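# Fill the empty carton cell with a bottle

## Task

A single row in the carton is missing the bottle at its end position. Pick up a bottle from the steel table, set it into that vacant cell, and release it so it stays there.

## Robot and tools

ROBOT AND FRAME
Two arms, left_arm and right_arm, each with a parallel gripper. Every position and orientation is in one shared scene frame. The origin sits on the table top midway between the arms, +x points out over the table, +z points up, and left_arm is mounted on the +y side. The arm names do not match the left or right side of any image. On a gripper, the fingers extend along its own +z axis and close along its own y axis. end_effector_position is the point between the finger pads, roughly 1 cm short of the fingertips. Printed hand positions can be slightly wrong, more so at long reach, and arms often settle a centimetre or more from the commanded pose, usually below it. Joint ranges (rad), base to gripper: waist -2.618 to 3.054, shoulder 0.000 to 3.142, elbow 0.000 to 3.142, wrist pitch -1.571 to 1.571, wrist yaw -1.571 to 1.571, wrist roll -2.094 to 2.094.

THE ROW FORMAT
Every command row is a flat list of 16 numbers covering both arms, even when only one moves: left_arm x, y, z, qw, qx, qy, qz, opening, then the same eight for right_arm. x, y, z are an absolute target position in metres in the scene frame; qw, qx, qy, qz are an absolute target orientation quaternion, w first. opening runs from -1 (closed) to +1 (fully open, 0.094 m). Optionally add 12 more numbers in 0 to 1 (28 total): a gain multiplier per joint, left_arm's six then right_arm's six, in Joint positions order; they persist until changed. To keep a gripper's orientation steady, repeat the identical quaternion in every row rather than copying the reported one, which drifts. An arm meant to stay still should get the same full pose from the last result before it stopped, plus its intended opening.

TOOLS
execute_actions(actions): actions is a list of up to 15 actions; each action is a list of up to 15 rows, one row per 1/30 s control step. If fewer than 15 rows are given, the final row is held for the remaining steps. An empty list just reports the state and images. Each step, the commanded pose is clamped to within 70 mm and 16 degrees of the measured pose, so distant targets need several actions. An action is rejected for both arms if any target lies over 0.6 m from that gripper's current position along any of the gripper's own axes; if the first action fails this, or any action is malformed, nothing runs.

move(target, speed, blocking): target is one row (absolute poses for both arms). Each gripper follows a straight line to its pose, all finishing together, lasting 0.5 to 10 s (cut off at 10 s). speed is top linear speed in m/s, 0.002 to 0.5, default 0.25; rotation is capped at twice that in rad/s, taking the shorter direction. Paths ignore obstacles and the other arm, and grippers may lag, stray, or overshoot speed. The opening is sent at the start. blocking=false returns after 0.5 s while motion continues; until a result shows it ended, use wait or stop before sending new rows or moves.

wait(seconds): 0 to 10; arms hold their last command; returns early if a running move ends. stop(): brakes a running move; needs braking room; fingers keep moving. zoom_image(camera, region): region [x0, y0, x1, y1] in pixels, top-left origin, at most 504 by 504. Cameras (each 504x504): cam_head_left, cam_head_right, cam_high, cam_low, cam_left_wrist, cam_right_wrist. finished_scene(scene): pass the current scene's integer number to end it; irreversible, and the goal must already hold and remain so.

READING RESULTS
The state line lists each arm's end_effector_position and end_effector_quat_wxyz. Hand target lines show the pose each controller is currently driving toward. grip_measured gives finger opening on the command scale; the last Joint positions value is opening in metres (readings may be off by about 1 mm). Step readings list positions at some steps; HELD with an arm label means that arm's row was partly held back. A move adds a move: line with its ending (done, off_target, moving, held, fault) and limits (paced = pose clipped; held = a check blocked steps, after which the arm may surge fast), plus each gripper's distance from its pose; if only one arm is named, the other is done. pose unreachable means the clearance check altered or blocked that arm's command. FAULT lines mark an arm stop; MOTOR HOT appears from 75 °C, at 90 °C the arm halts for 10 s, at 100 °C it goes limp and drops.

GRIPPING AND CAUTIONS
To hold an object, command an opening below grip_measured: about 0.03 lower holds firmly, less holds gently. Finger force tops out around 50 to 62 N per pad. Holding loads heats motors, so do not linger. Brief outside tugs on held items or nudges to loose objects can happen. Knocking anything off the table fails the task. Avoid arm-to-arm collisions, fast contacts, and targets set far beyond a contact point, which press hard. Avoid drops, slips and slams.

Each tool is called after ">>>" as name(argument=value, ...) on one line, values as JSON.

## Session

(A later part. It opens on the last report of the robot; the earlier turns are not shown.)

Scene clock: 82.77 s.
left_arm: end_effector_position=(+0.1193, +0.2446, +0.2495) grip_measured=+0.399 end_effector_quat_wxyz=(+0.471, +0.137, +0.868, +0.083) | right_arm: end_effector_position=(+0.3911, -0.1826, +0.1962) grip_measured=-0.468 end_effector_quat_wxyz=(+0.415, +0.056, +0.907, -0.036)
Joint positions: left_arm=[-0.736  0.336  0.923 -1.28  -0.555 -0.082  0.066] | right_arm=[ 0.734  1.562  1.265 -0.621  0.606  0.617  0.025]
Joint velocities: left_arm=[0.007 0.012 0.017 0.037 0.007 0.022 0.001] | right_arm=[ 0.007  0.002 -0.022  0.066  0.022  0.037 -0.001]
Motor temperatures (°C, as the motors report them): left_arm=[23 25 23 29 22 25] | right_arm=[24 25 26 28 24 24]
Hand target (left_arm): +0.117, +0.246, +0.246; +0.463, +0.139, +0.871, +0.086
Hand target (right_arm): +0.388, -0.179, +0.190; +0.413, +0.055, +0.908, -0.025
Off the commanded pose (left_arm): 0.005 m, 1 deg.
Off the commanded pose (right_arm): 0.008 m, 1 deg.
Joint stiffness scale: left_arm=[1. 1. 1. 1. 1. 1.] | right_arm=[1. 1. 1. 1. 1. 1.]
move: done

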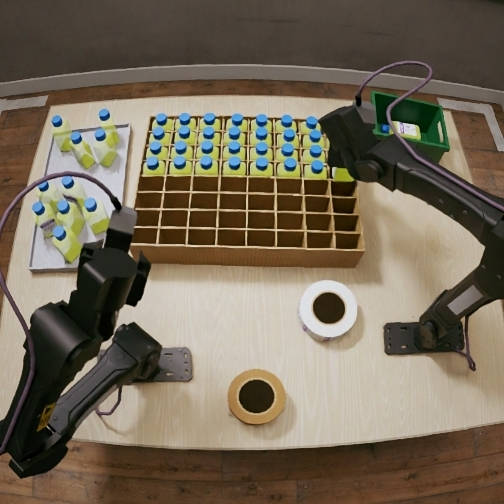

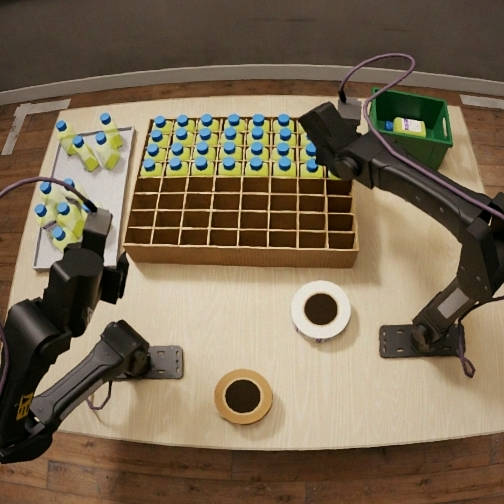

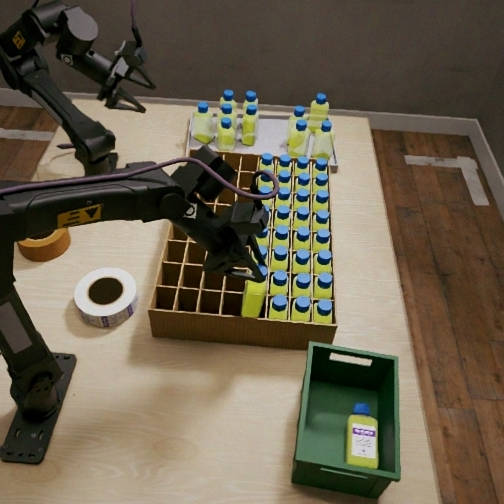

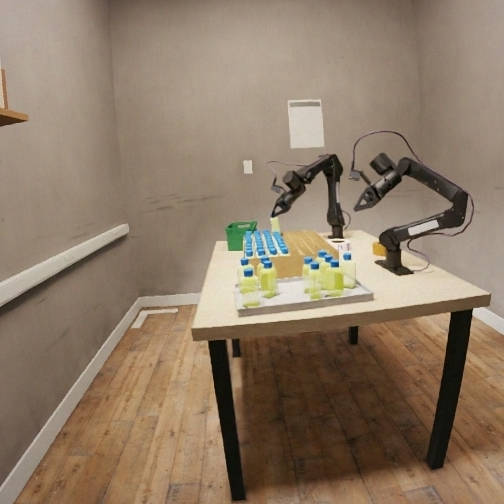

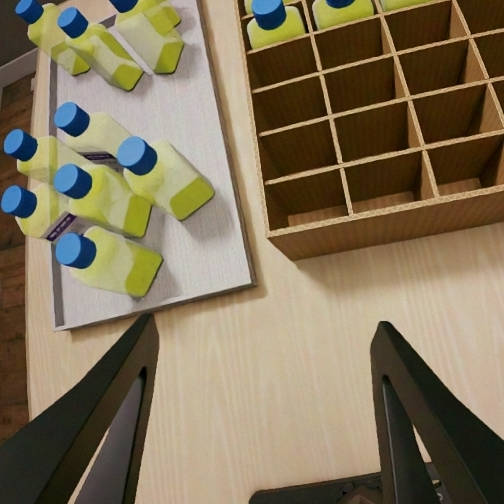

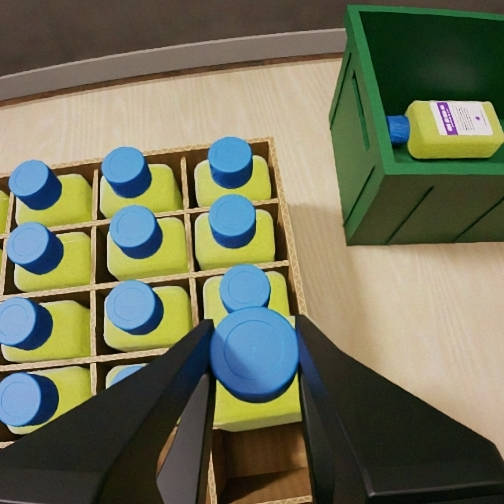

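>>> move(target=[0.1169, 0.2463, 0.2459, 0.463, 0.139, 0.871, 0.086, 0.4, 0.392, -0.178, 0.222, 0.4139, 0.0555, 0.9083, -0.0253, -0.50], speed=0.08)

>>> zoom_image(camera="cam_high", region=[180, 220, 348, 350])

Scene clock: 85.53 s.
left_arm: end_effector_position=(+0.1194, +0.2445, +0.2497) grip_measured=+0.399 end_effector_quat_wxyz=(+0.471, +0.137, +0.867, +0.083) | right_arm: end_effector_position=(+0.3881, -0.1796, +0.2105) grip_measured=-0.468 end_effector_quat_wxyz=(+0.404, +0.049, +0.913, -0.030)
Joint positions: left_arm=[-0.736  0.336  0.923 -1.279 -0.555 -0.082  0.066] | right_arm=[ 0.734  1.562  1.338 -0.707  0.579  0.614  0.025]
Joint velocities: left_arm=[-0.017  0.002 -0.002 -0.007  0.007 -0.051 -0.001] | right_arm=[ 0.012 -0.002  0.002 -0.066  0.007  0.007 -0.   ]
Motor temperatures (°C, as the motors report them): left_arm=[23 24 23 29 22 25] | right_arm=[24 25 26 28 24 24]
Hand target (left_arm): +0.117, +0.246, +0.246; +0.463, +0.139, +0.871, +0.086
Hand target (right_arm): +0.391, -0.179, +0.222; +0.414, +0.055, +0.908, -0.025
Off the commanded pose (left_arm): 0.005 m, 1 deg.
Off the commanded pose (right_arm): 0.012 m, 2 deg.
Joint stiffness scale: left_arm=[1. 1. 1. 1. 1. 1.] | right_arm=[1. 1. 1. 1. 1. 1.]
move: off_target (right_arm)

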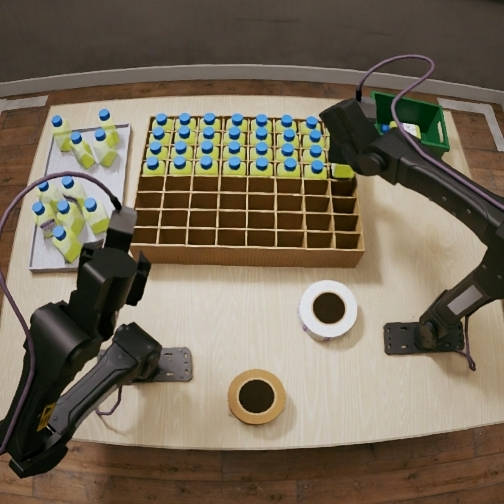

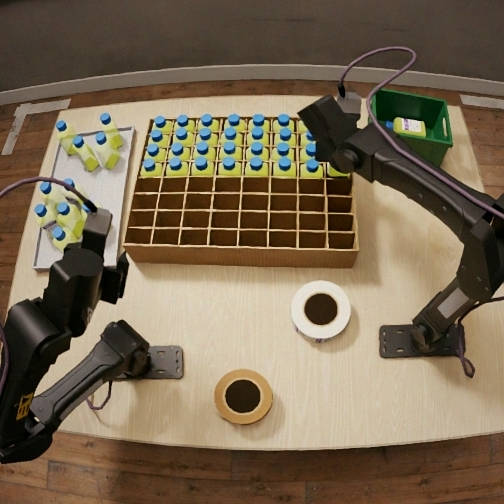

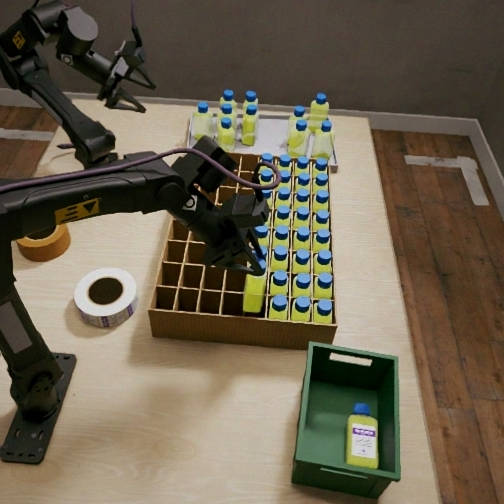

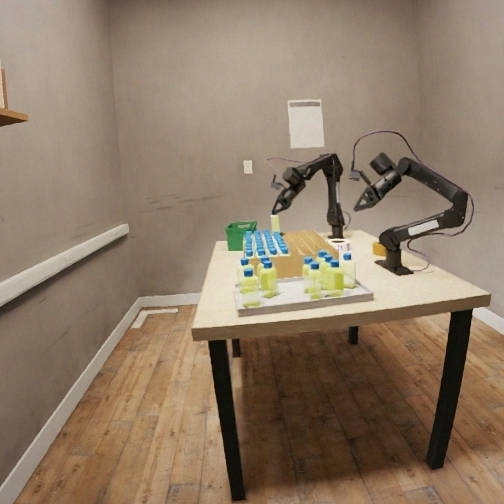

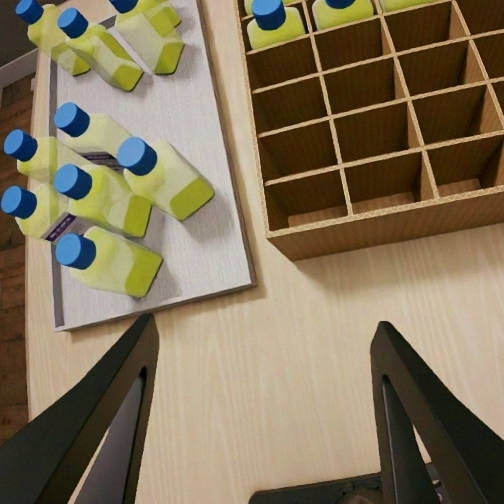

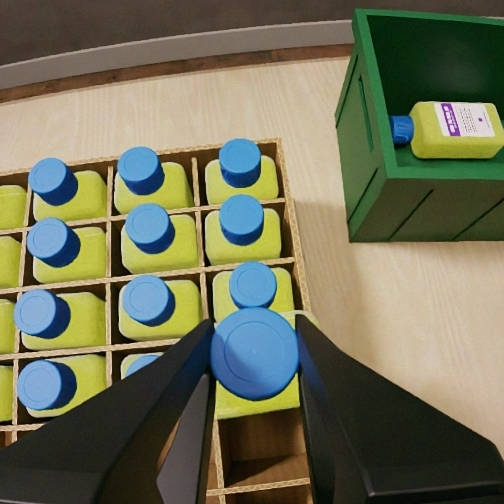

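Region (180, 220, 348, 350) of cam_high's 504x504 image, scaled by 3.000, with more detail than that image has; it fills the top 390 rows of this view, and the rest is white.

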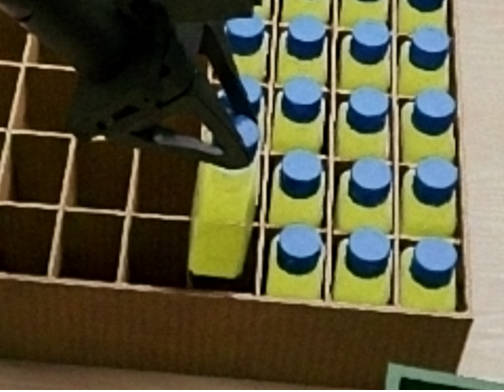

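>>> move(target=[0.1169, 0.2463, 0.2459, 0.463, 0.139, 0.871, 0.086, 0.4, 0.402, -0.177, 0.218, 0.4139, 0.0555, 0.9083, -0.0253, -0.50], speed=0.08)

>>> zoom_image(camera="cam_high", region=[180, 220, 348, 350])

Scene clock: 86.90 s.
left_arm: end_effector_position=(+0.1196, +0.2444, +0.2499) grip_measured=+0.399 end_effector_quat_wxyz=(+0.472, +0.137, +0.867, +0.082) | right_arm: end_effector_position=(+0.3908, -0.1804, +0.2003) grip_measured=-0.468 end_effector_quat_wxyz=(+0.393, +0.046, +0.918, -0.036)
Joint positions: left_arm=[-0.736  0.336  0.923 -1.278 -0.555 -0.082  0.066] | right_arm=[ 0.724  1.586  1.338 -0.708  0.568  0.609  0.025]
Joint velocities: left_arm=[ 0.002 -0.007  0.007 -0.051 -0.007  0.022 -0.   ] | right_arm=[-0.002  0.002  0.007 -0.007  0.022 -0.037  0.001]
Motor temperatures (°C, as the motors report them): left_arm=[23 24 23 29 22 25] | right_arm=[24 25 26 28 24 24]
Hand target (left_arm): +0.117, +0.246, +0.246; +0.463, +0.139, +0.871, +0.086
Hand target (right_arm): +0.401, -0.178, +0.218; +0.414, +0.055, +0.908, -0.025
Off the commanded pose (left_arm): 0.005 m, 1 deg.
Off the commanded pose (right_arm): 0.021 m, 3 deg.
Joint stiffness scale: left_arm=[1. 1. 1. 1. 1. 1.] | right_arm=[1. 1. 1. 1. 1. 1.]
move: off_target (right_arm)

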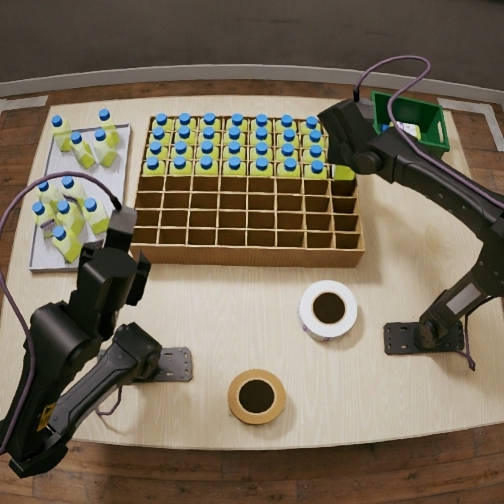

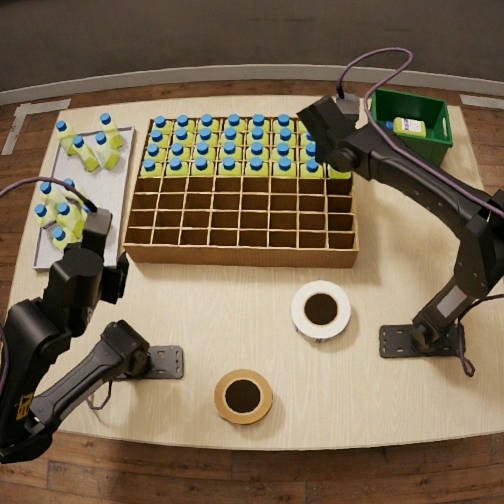

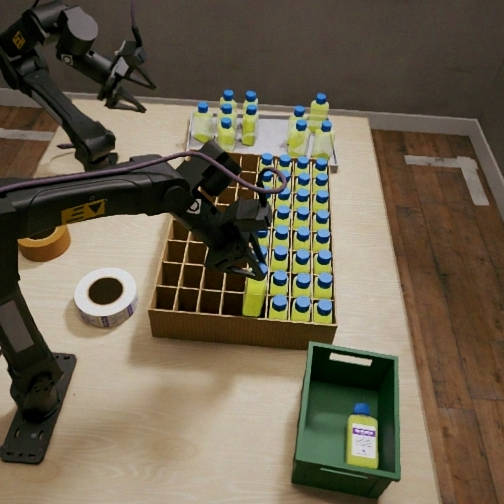

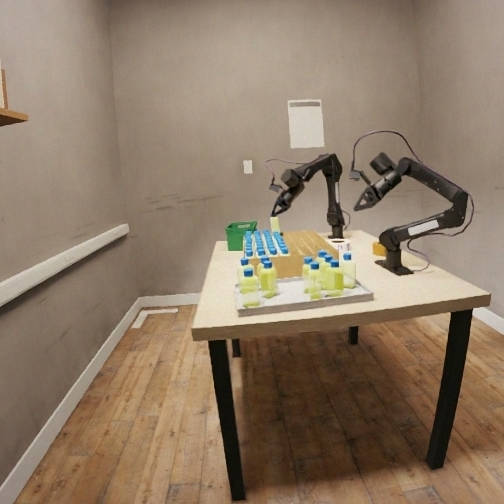

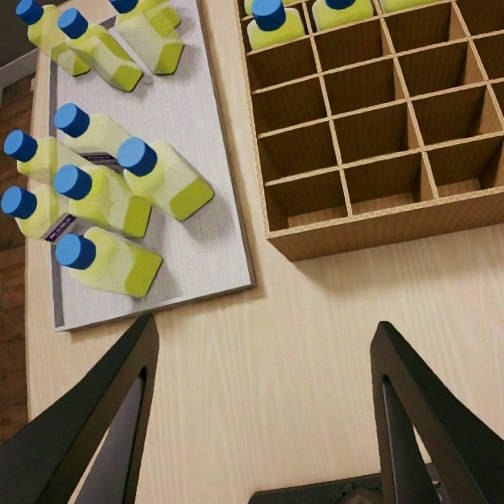

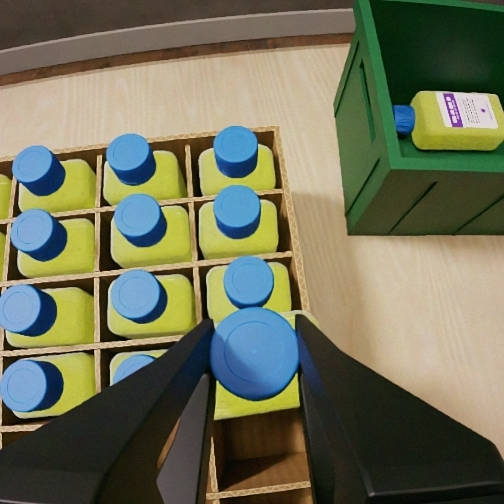

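Region (180, 220, 348, 350) of cam_high's 504x504 image, scaled by 3.000, with more detail than that image has; it fills the top 390 rows of this view, and the rest is white.

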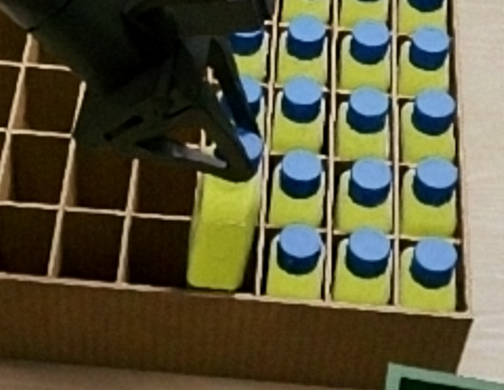

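>>> move(target=[0.1169, 0.2463, 0.2459, 0.463, 0.139, 0.871, 0.086, 0.4, 0.408, -0.176, 0.245, 0.4139, 0.0555, 0.9083, -0.0253, -0.50], speed=0.12)

>>> zoom_image(camera="cam_high", region=[180, 220, 348, 350])

Scene clock: 88.53 s.
left_arm: end_effector_position=(+0.1197, +0.2443, +0.2501) grip_measured=+0.399 end_effector_quat_wxyz=(+0.472, +0.136, +0.867, +0.082) | right_arm: end_effector_position=(+0.4023, -0.1744, +0.2355) grip_measured=-0.468 end_effector_quat_wxyz=(+0.405, +0.050, +0.913, -0.023)
Joint positions: left_arm=[-0.736  0.336  0.923 -1.277 -0.555 -0.082  0.066] | right_arm=[ 0.714  1.612  1.484 -0.784  0.558  0.598  0.025]
Joint velocities: left_arm=[-0.002 -0.007  0.002 -0.007  0.007  0.051  0.   ] | right_arm=[-0.007 -0.012 -0.002 -0.007  0.007  0.007  0.   ]
Motor temperatures (°C, as the motors report them): left_arm=[23 24 23 29 22 25] | right_arm=[24 25 27 28 24 24]
Hand target (left_arm): +0.117, +0.246, +0.246; +0.463, +0.139, +0.871, +0.086
Hand target (right_arm): +0.407, -0.177, +0.245; +0.414, +0.055, +0.908, -0.025
Off the commanded pose (left_arm): 0.005 m, 1 deg.
Off the commanded pose (right_arm): 0.011 m, 1 deg.
Joint stiffness scale: left_arm=[1. 1. 1. 1. 1. 1.] | right_arm=[1. 1. 1. 1. 1. 1.]
move: off_target (right_arm)

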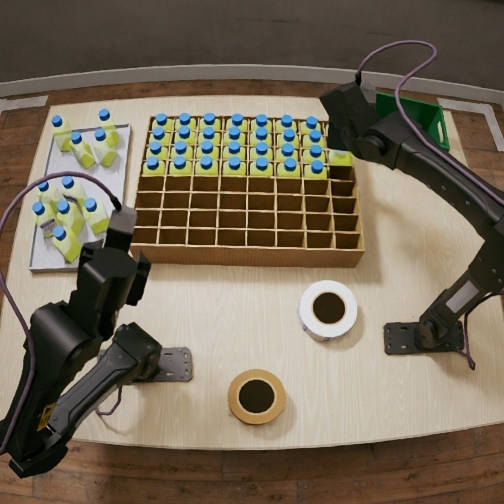

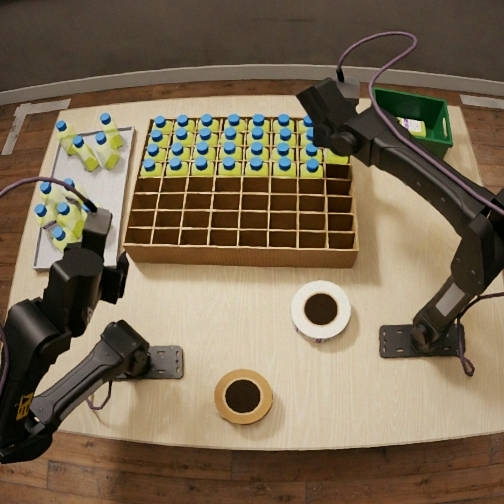

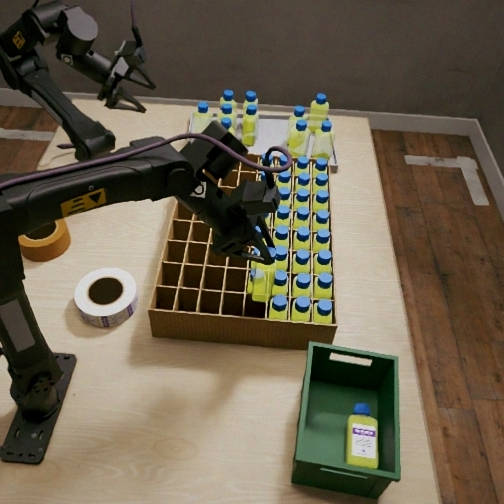

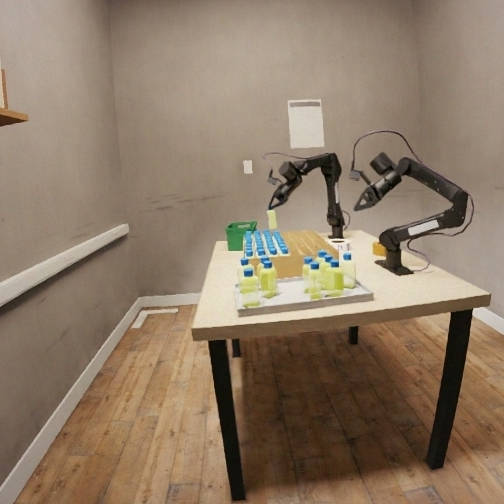

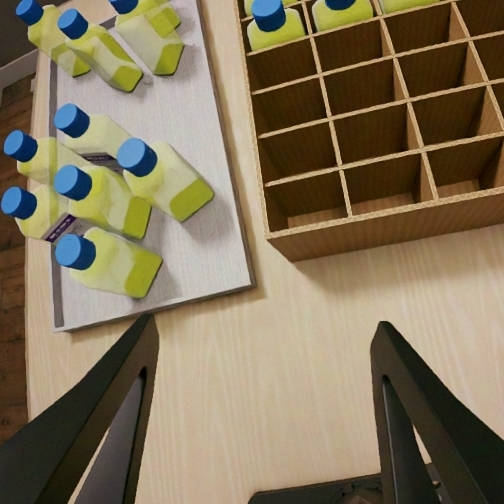

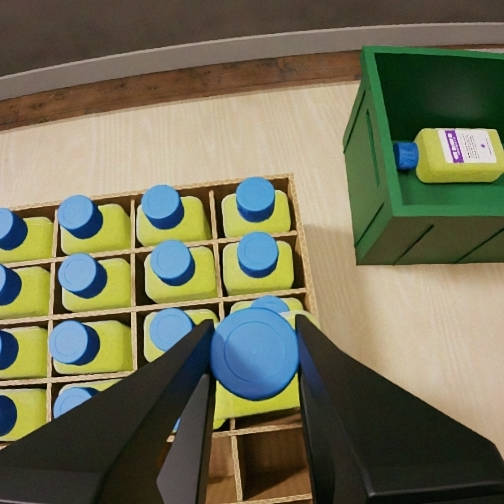

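Region (180, 220, 348, 350) of cam_high's 504x504 image, scaled by 3.000, with more detail than that image has; it fills the top 390 rows of this view, and the rest is white.

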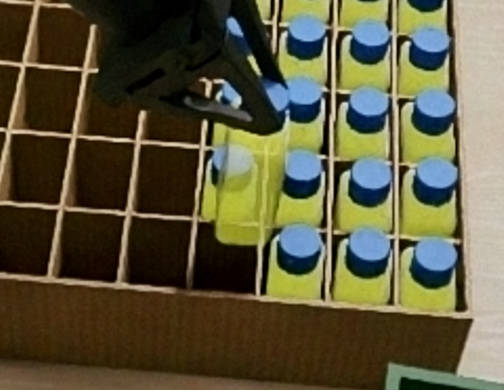

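>>> move(target=[0.1169, 0.2463, 0.2459, 0.463, 0.139, 0.871, 0.086, 0.4, 0.395, -0.181, 0.19, 0.4139, 0.0555, 0.9083, -0.0253, -0.50], speed=0.08)

>>> zoom_image(camera="cam_high", region=[180, 220, 348, 350])

Scene clock: 90.47 s.
left_arm: end_effector_position=(+0.1198, +0.2442, +0.2503) grip_measured=+0.399 end_effector_quat_wxyz=(+0.473, +0.136, +0.867, +0.082) | right_arm: end_effector_position=(+0.3950, -0.1811, +0.1771) grip_measured=-0.468 end_effector_quat_wxyz=(+0.394, +0.048, +0.917, -0.035)
Joint positions: left_arm=[-0.736  0.336  0.923 -1.275 -0.555 -0.082  0.066] | right_arm=[ 0.715  1.599  1.257 -0.607  0.563  0.604  0.025]
Joint velocities: left_arm=[-0.012 -0.017  0.002 -0.051 -0.066 -0.007 -0.   ] | right_arm=[ 0.027 -0.002 -0.012  0.051 -0.037 -0.051 -0.001]
Motor temperatures (°C, as the motors report them): left_arm=[23 24 23 29 22 25] | right_arm=[24 25 27 28 24 24]
Hand target (left_arm): +0.117, +0.246, +0.246; +0.463, +0.139, +0.871, +0.086
Hand target (right_arm): +0.396, -0.180, +0.190; +0.413, +0.056, +0.908, -0.025
Off the commanded pose (left_arm): 0.006 m, 1 deg.
Off the commanded pose (right_arm): 0.013 m, 3 deg.
Joint stiffness scale: left_arm=[1. 1. 1. 1. 1. 1.] | right_arm=[1. 1. 1. 1. 1. 1.]
move: off_target (right_arm)

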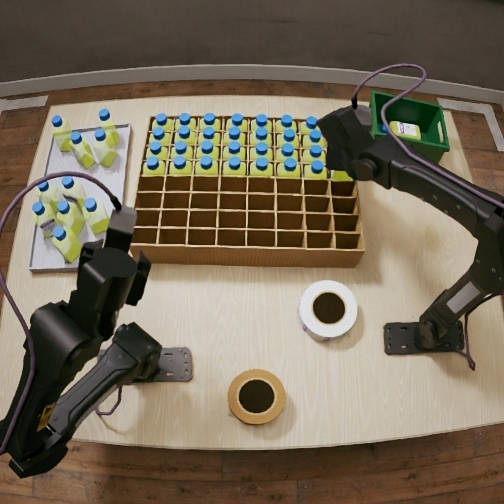

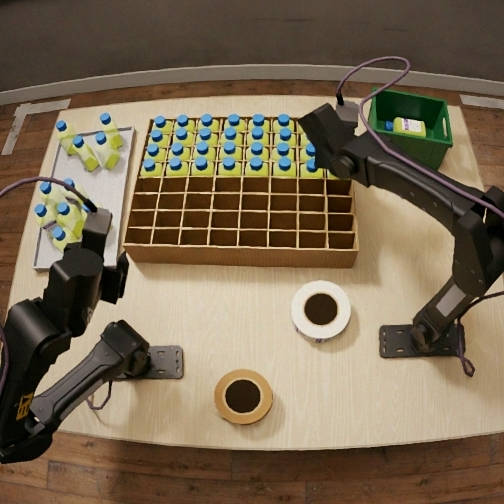

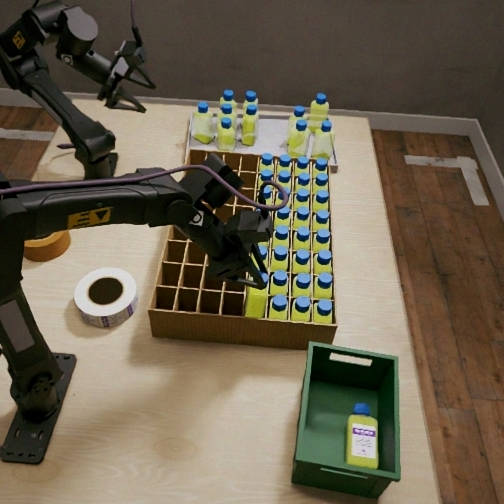

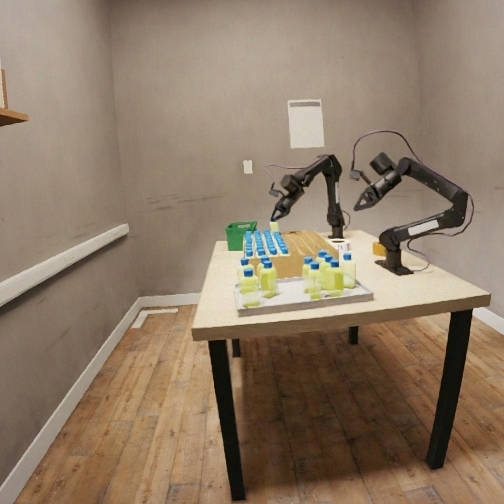

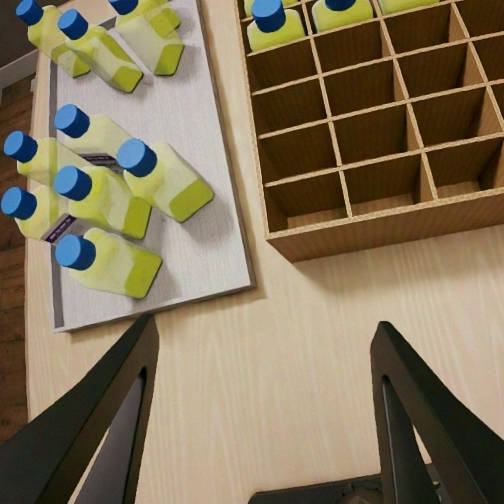

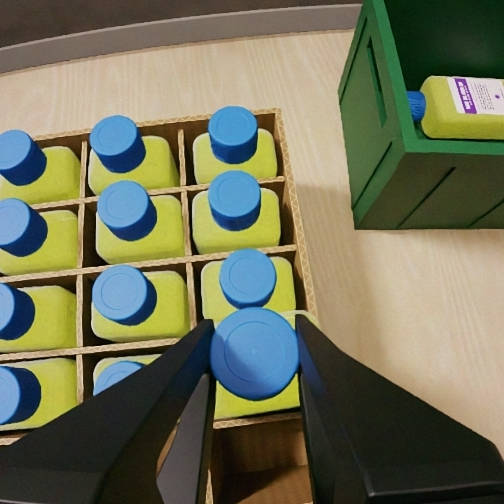

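Region (180, 220, 348, 350) of cam_high's 504x504 image, scaled by 3.000, with more detail than that image has; it fills the top 390 rows of this view, and the rest is white.

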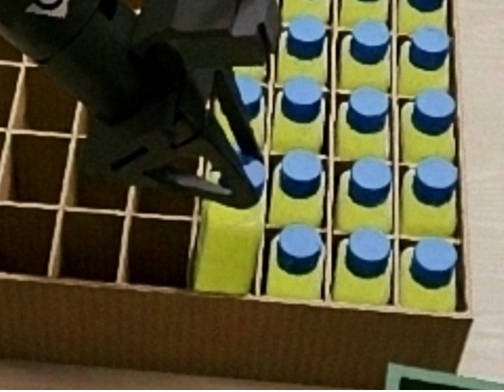

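>>> move(target=[0.1169, 0.2463, 0.2459, 0.463, 0.139, 0.871, 0.086, 0.4, 0.395, -0.181, 0.132, 0.4139, 0.0555, 0.9083, -0.0253, -0.50], speed=0.1)

Scene clock: 91.80 s.
left_arm: end_effector_position=(+0.1199, +0.2441, +0.2505) grip_measured=+0.399 end_effector_quat_wxyz=(+0.473, +0.136, +0.867, +0.082) | right_arm: end_effector_position=(+0.3936, -0.1820, +0.1324) grip_measured=-0.468 end_effector_quat_wxyz=(+0.405, +0.053, +0.913, -0.024)
Joint positions: left_arm=[-0.736  0.336  0.923 -1.275 -0.555 -0.082  0.066] | right_arm=[ 0.715  1.608  1.067 -0.375  0.562  0.605  0.025]
Joint velocities: left_arm=[ 0.002 -0.022  0.007  0.051 -0.051 -0.037  0.001] | right_arm=[-0.017 -0.002  0.007  0.022 -0.081 -0.022  0.001]
Motor temperatures (°C, as the motors report them): left_arm=[23 24 23 29 22 25] | right_arm=[24 26 27 28 24 24]
Hand target (left_arm): +0.117, +0.246, +0.246; +0.463, +0.139, +0.871, +0.086
Hand target (right_arm): +0.396, -0.180, +0.132; +0.414, +0.055, +0.908, -0.025
Off the commanded pose (left_arm): 0.006 m, 1 deg.
Off the commanded pose (right_arm): 0.002 m, 1 deg.
Joint stiffness scale: left_arm=[1. 1. 1. 1. 1. 1.] | right_arm=[1. 1. 1. 1. 1. 1.]
move: done

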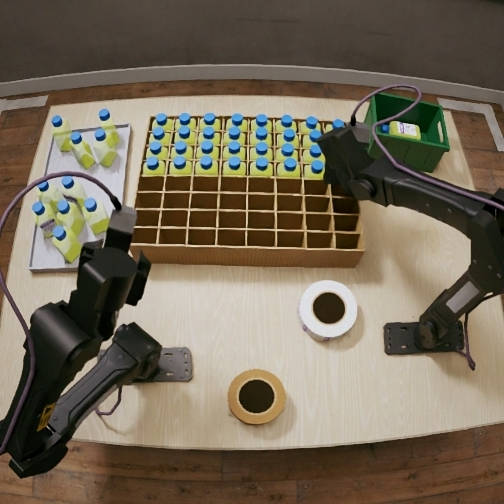

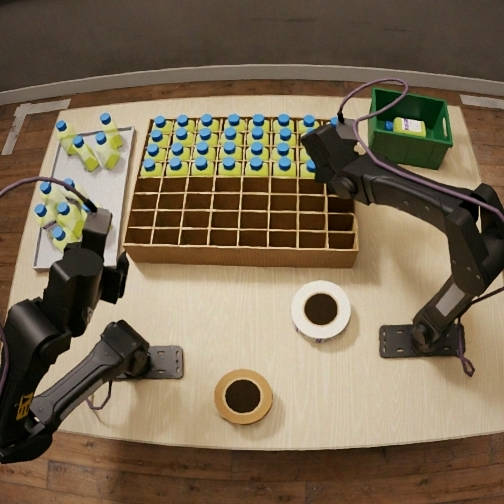

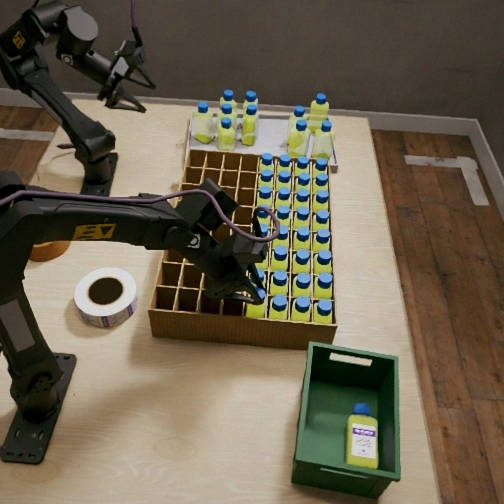

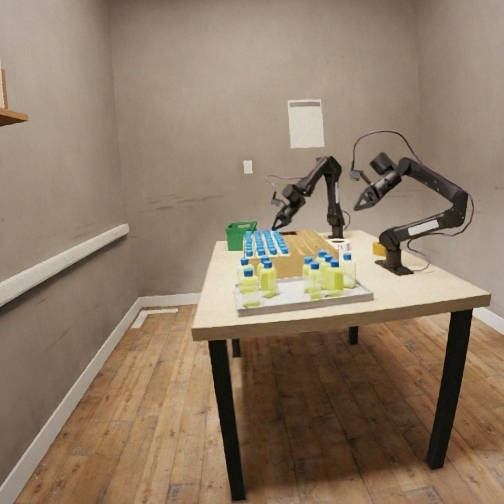

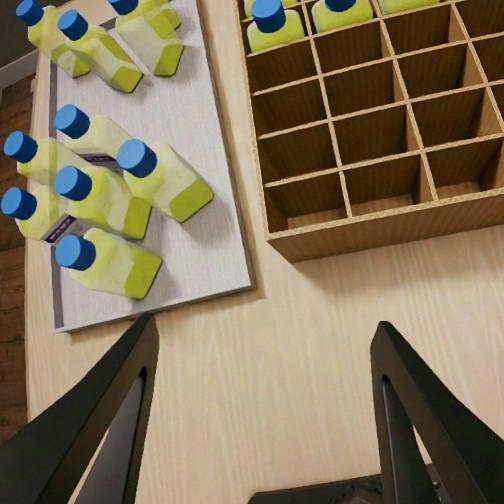

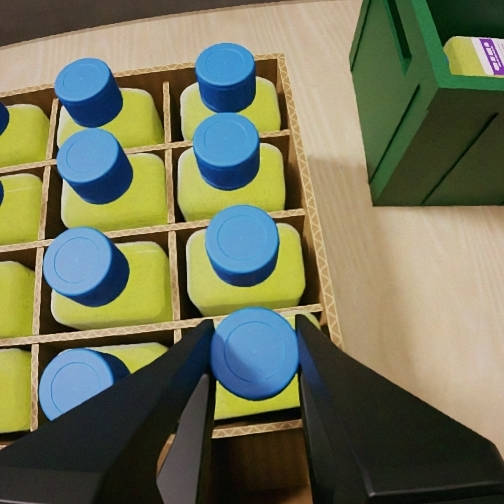

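>>> move(target=[0.1169, 0.2463, 0.2459, 0.463, 0.139, 0.871, 0.086, 0.4, 0.395, -0.181, 0.122, 0.4139, 0.0555, 0.9083, -0.0253, -0.50], speed=0.05)

Scene clock: 93.00 s.
left_arm: end_effector_position=(+0.1200, +0.2440, +0.2506) grip_measured=+0.399 end_effector_quat_wxyz=(+0.473, +0.136, +0.867, +0.082) | right_arm: end_effector_position=(+0.3931, -0.1820, +0.1261) grip_measured=-0.468 end_effector_quat_wxyz=(+0.408, +0.054, +0.911, -0.020)
Joint positions: left_arm=[-0.736  0.336  0.923 -1.274 -0.555 -0.082  0.066] | right_arm=[ 0.715  1.608  1.036 -0.333  0.56   0.605  0.025]
Joint velocities: left_arm=[ 0.012  0.002 -0.007 -0.037  0.051 -0.095  0.   ] | right_arm=[-0.012 -0.007 -0.012  0.037 -0.051  0.022 -0.   ]
Motor temperatures (°C, as the motors report them): left_arm=[23 24 23 29 22 25] | right_arm=[24 26 26 28 24 24]
Hand target (left_arm): +0.117, +0.246, +0.246; +0.463, +0.139, +0.871, +0.086
Hand target (right_arm): +0.395, -0.181, +0.122; +0.414, +0.055, +0.908, -0.025
Off the commanded pose (left_arm): 0.006 m, 1 deg.
Off the commanded pose (right_arm): 0.005 m, 1 deg.
Joint stiffness scale: left_arm=[1. 1. 1. 1. 1. 1.] | right_arm=[1. 1. 1. 1. 1. 1.]
move: done

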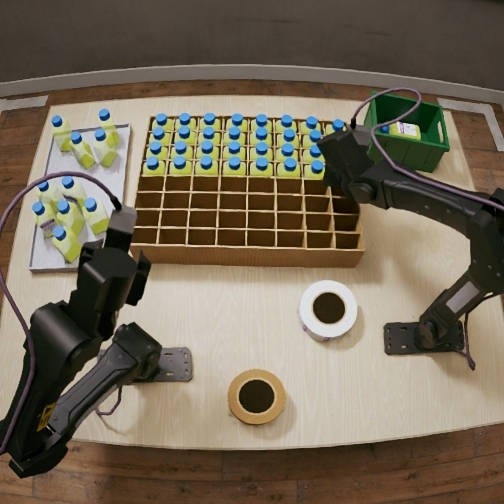

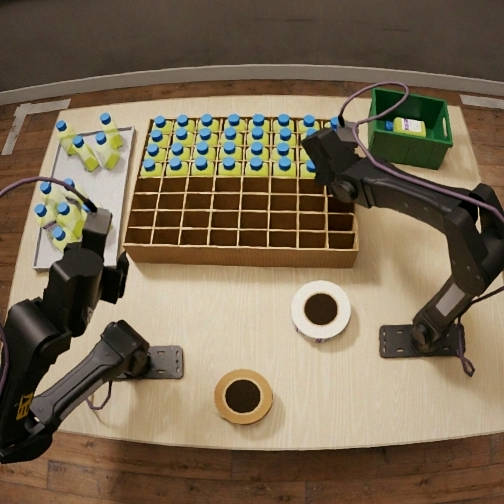

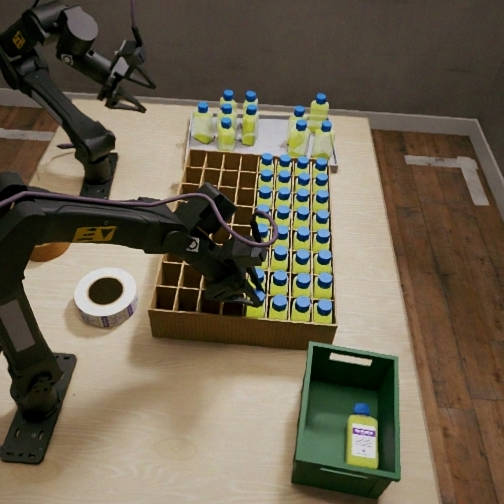

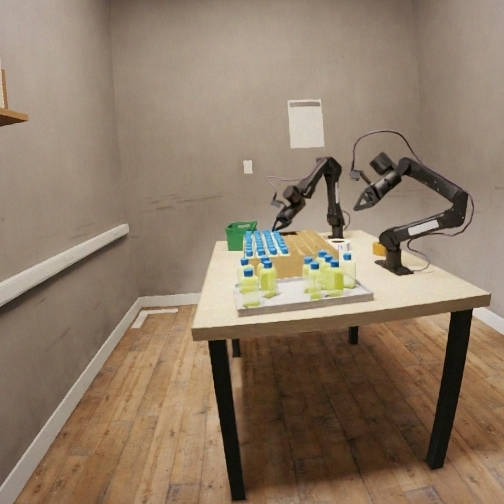

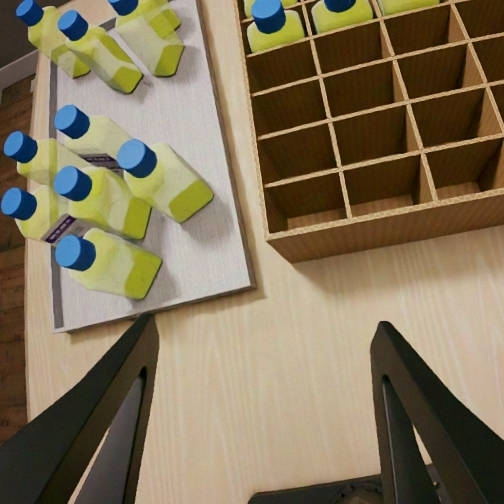

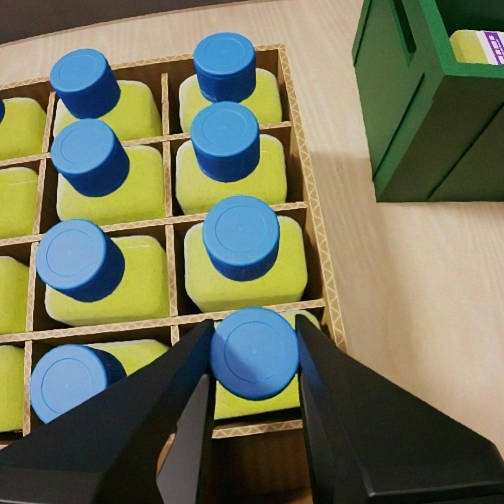

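>>> execute_actions(actions=[])

Scene clock: 94.43 s.
left_arm: end_effector_position=(+0.1200, +0.2440, +0.2506) grip_measured=+0.399 end_effector_quat_wxyz=(+0.473, +0.136, +0.867, +0.082) | right_arm: end_effector_position=(+0.3932, -0.1819, +0.1263) grip_measured=-0.468 end_effector_quat_wxyz=(+0.408, +0.054, +0.911, -0.020)
Joint positions: left_arm=[-0.736  0.336  0.923 -1.274 -0.555 -0.082  0.066] | right_arm=[ 0.715  1.608  1.036 -0.332  0.56   0.605  0.025]
Joint velocities: left_arm=[ 0.012  0.007 -0.002 -0.037  0.007 -0.022 -0.001] | right_arm=[ 0.007 -0.002 -0.007 -0.022 -0.007 -0.007 -0.001]
Motor temperatures (°C, as the motors report them): left_arm=[23 24 23 29 22 25] | right_arm=[24 25 26 28 24 24]
Hand target (left_arm): +0.117, +0.246, +0.246; +0.463, +0.139, +0.871, +0.086
Hand target (right_arm): +0.395, -0.181, +0.122; +0.414, +0.055, +0.908, -0.025
Off the commanded pose (left_arm): 0.006 m, 1 deg.
Off the commanded pose (right_arm): 0.005 m, 1 deg.
Joint stiffness scale: left_arm=[1. 1. 1. 1. 1. 1.] | right_arm=[1. 1. 1. 1. 1. 1.]

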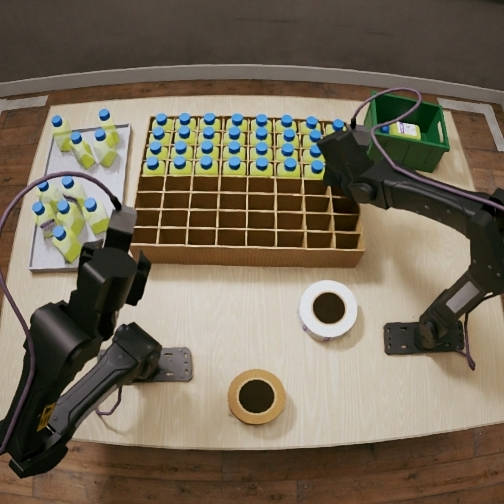

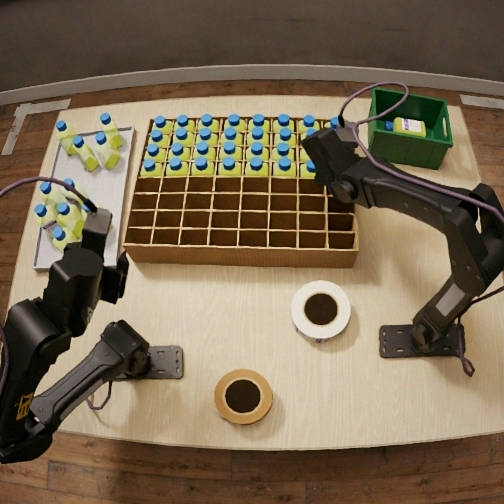

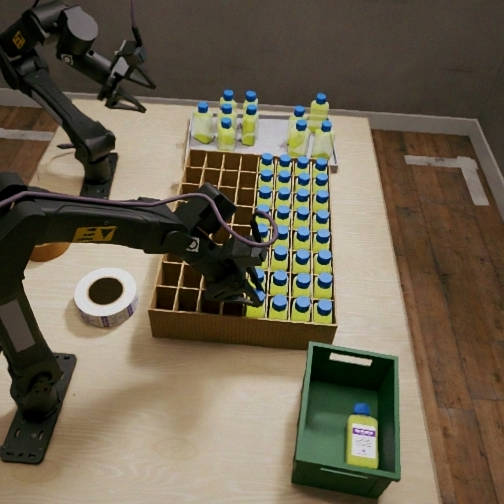

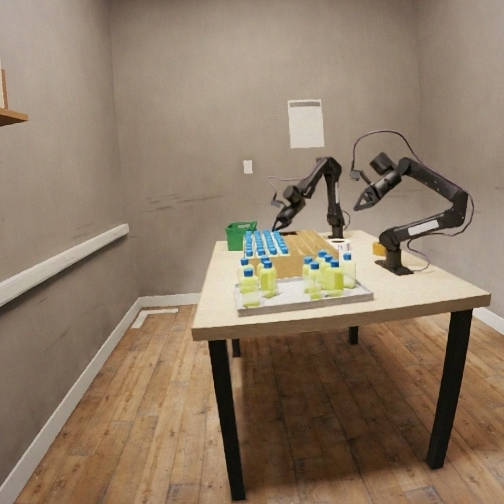

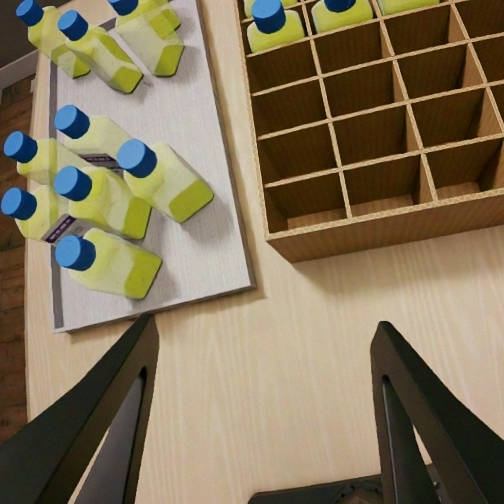

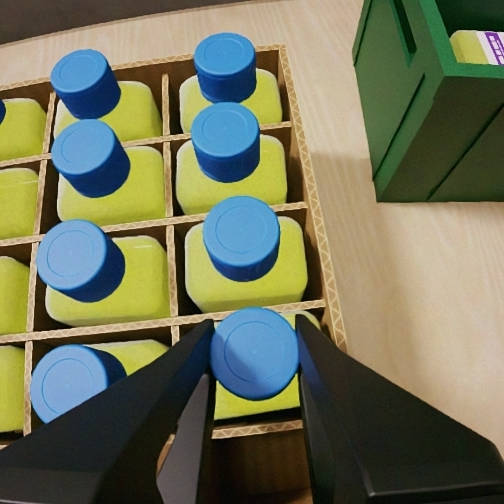

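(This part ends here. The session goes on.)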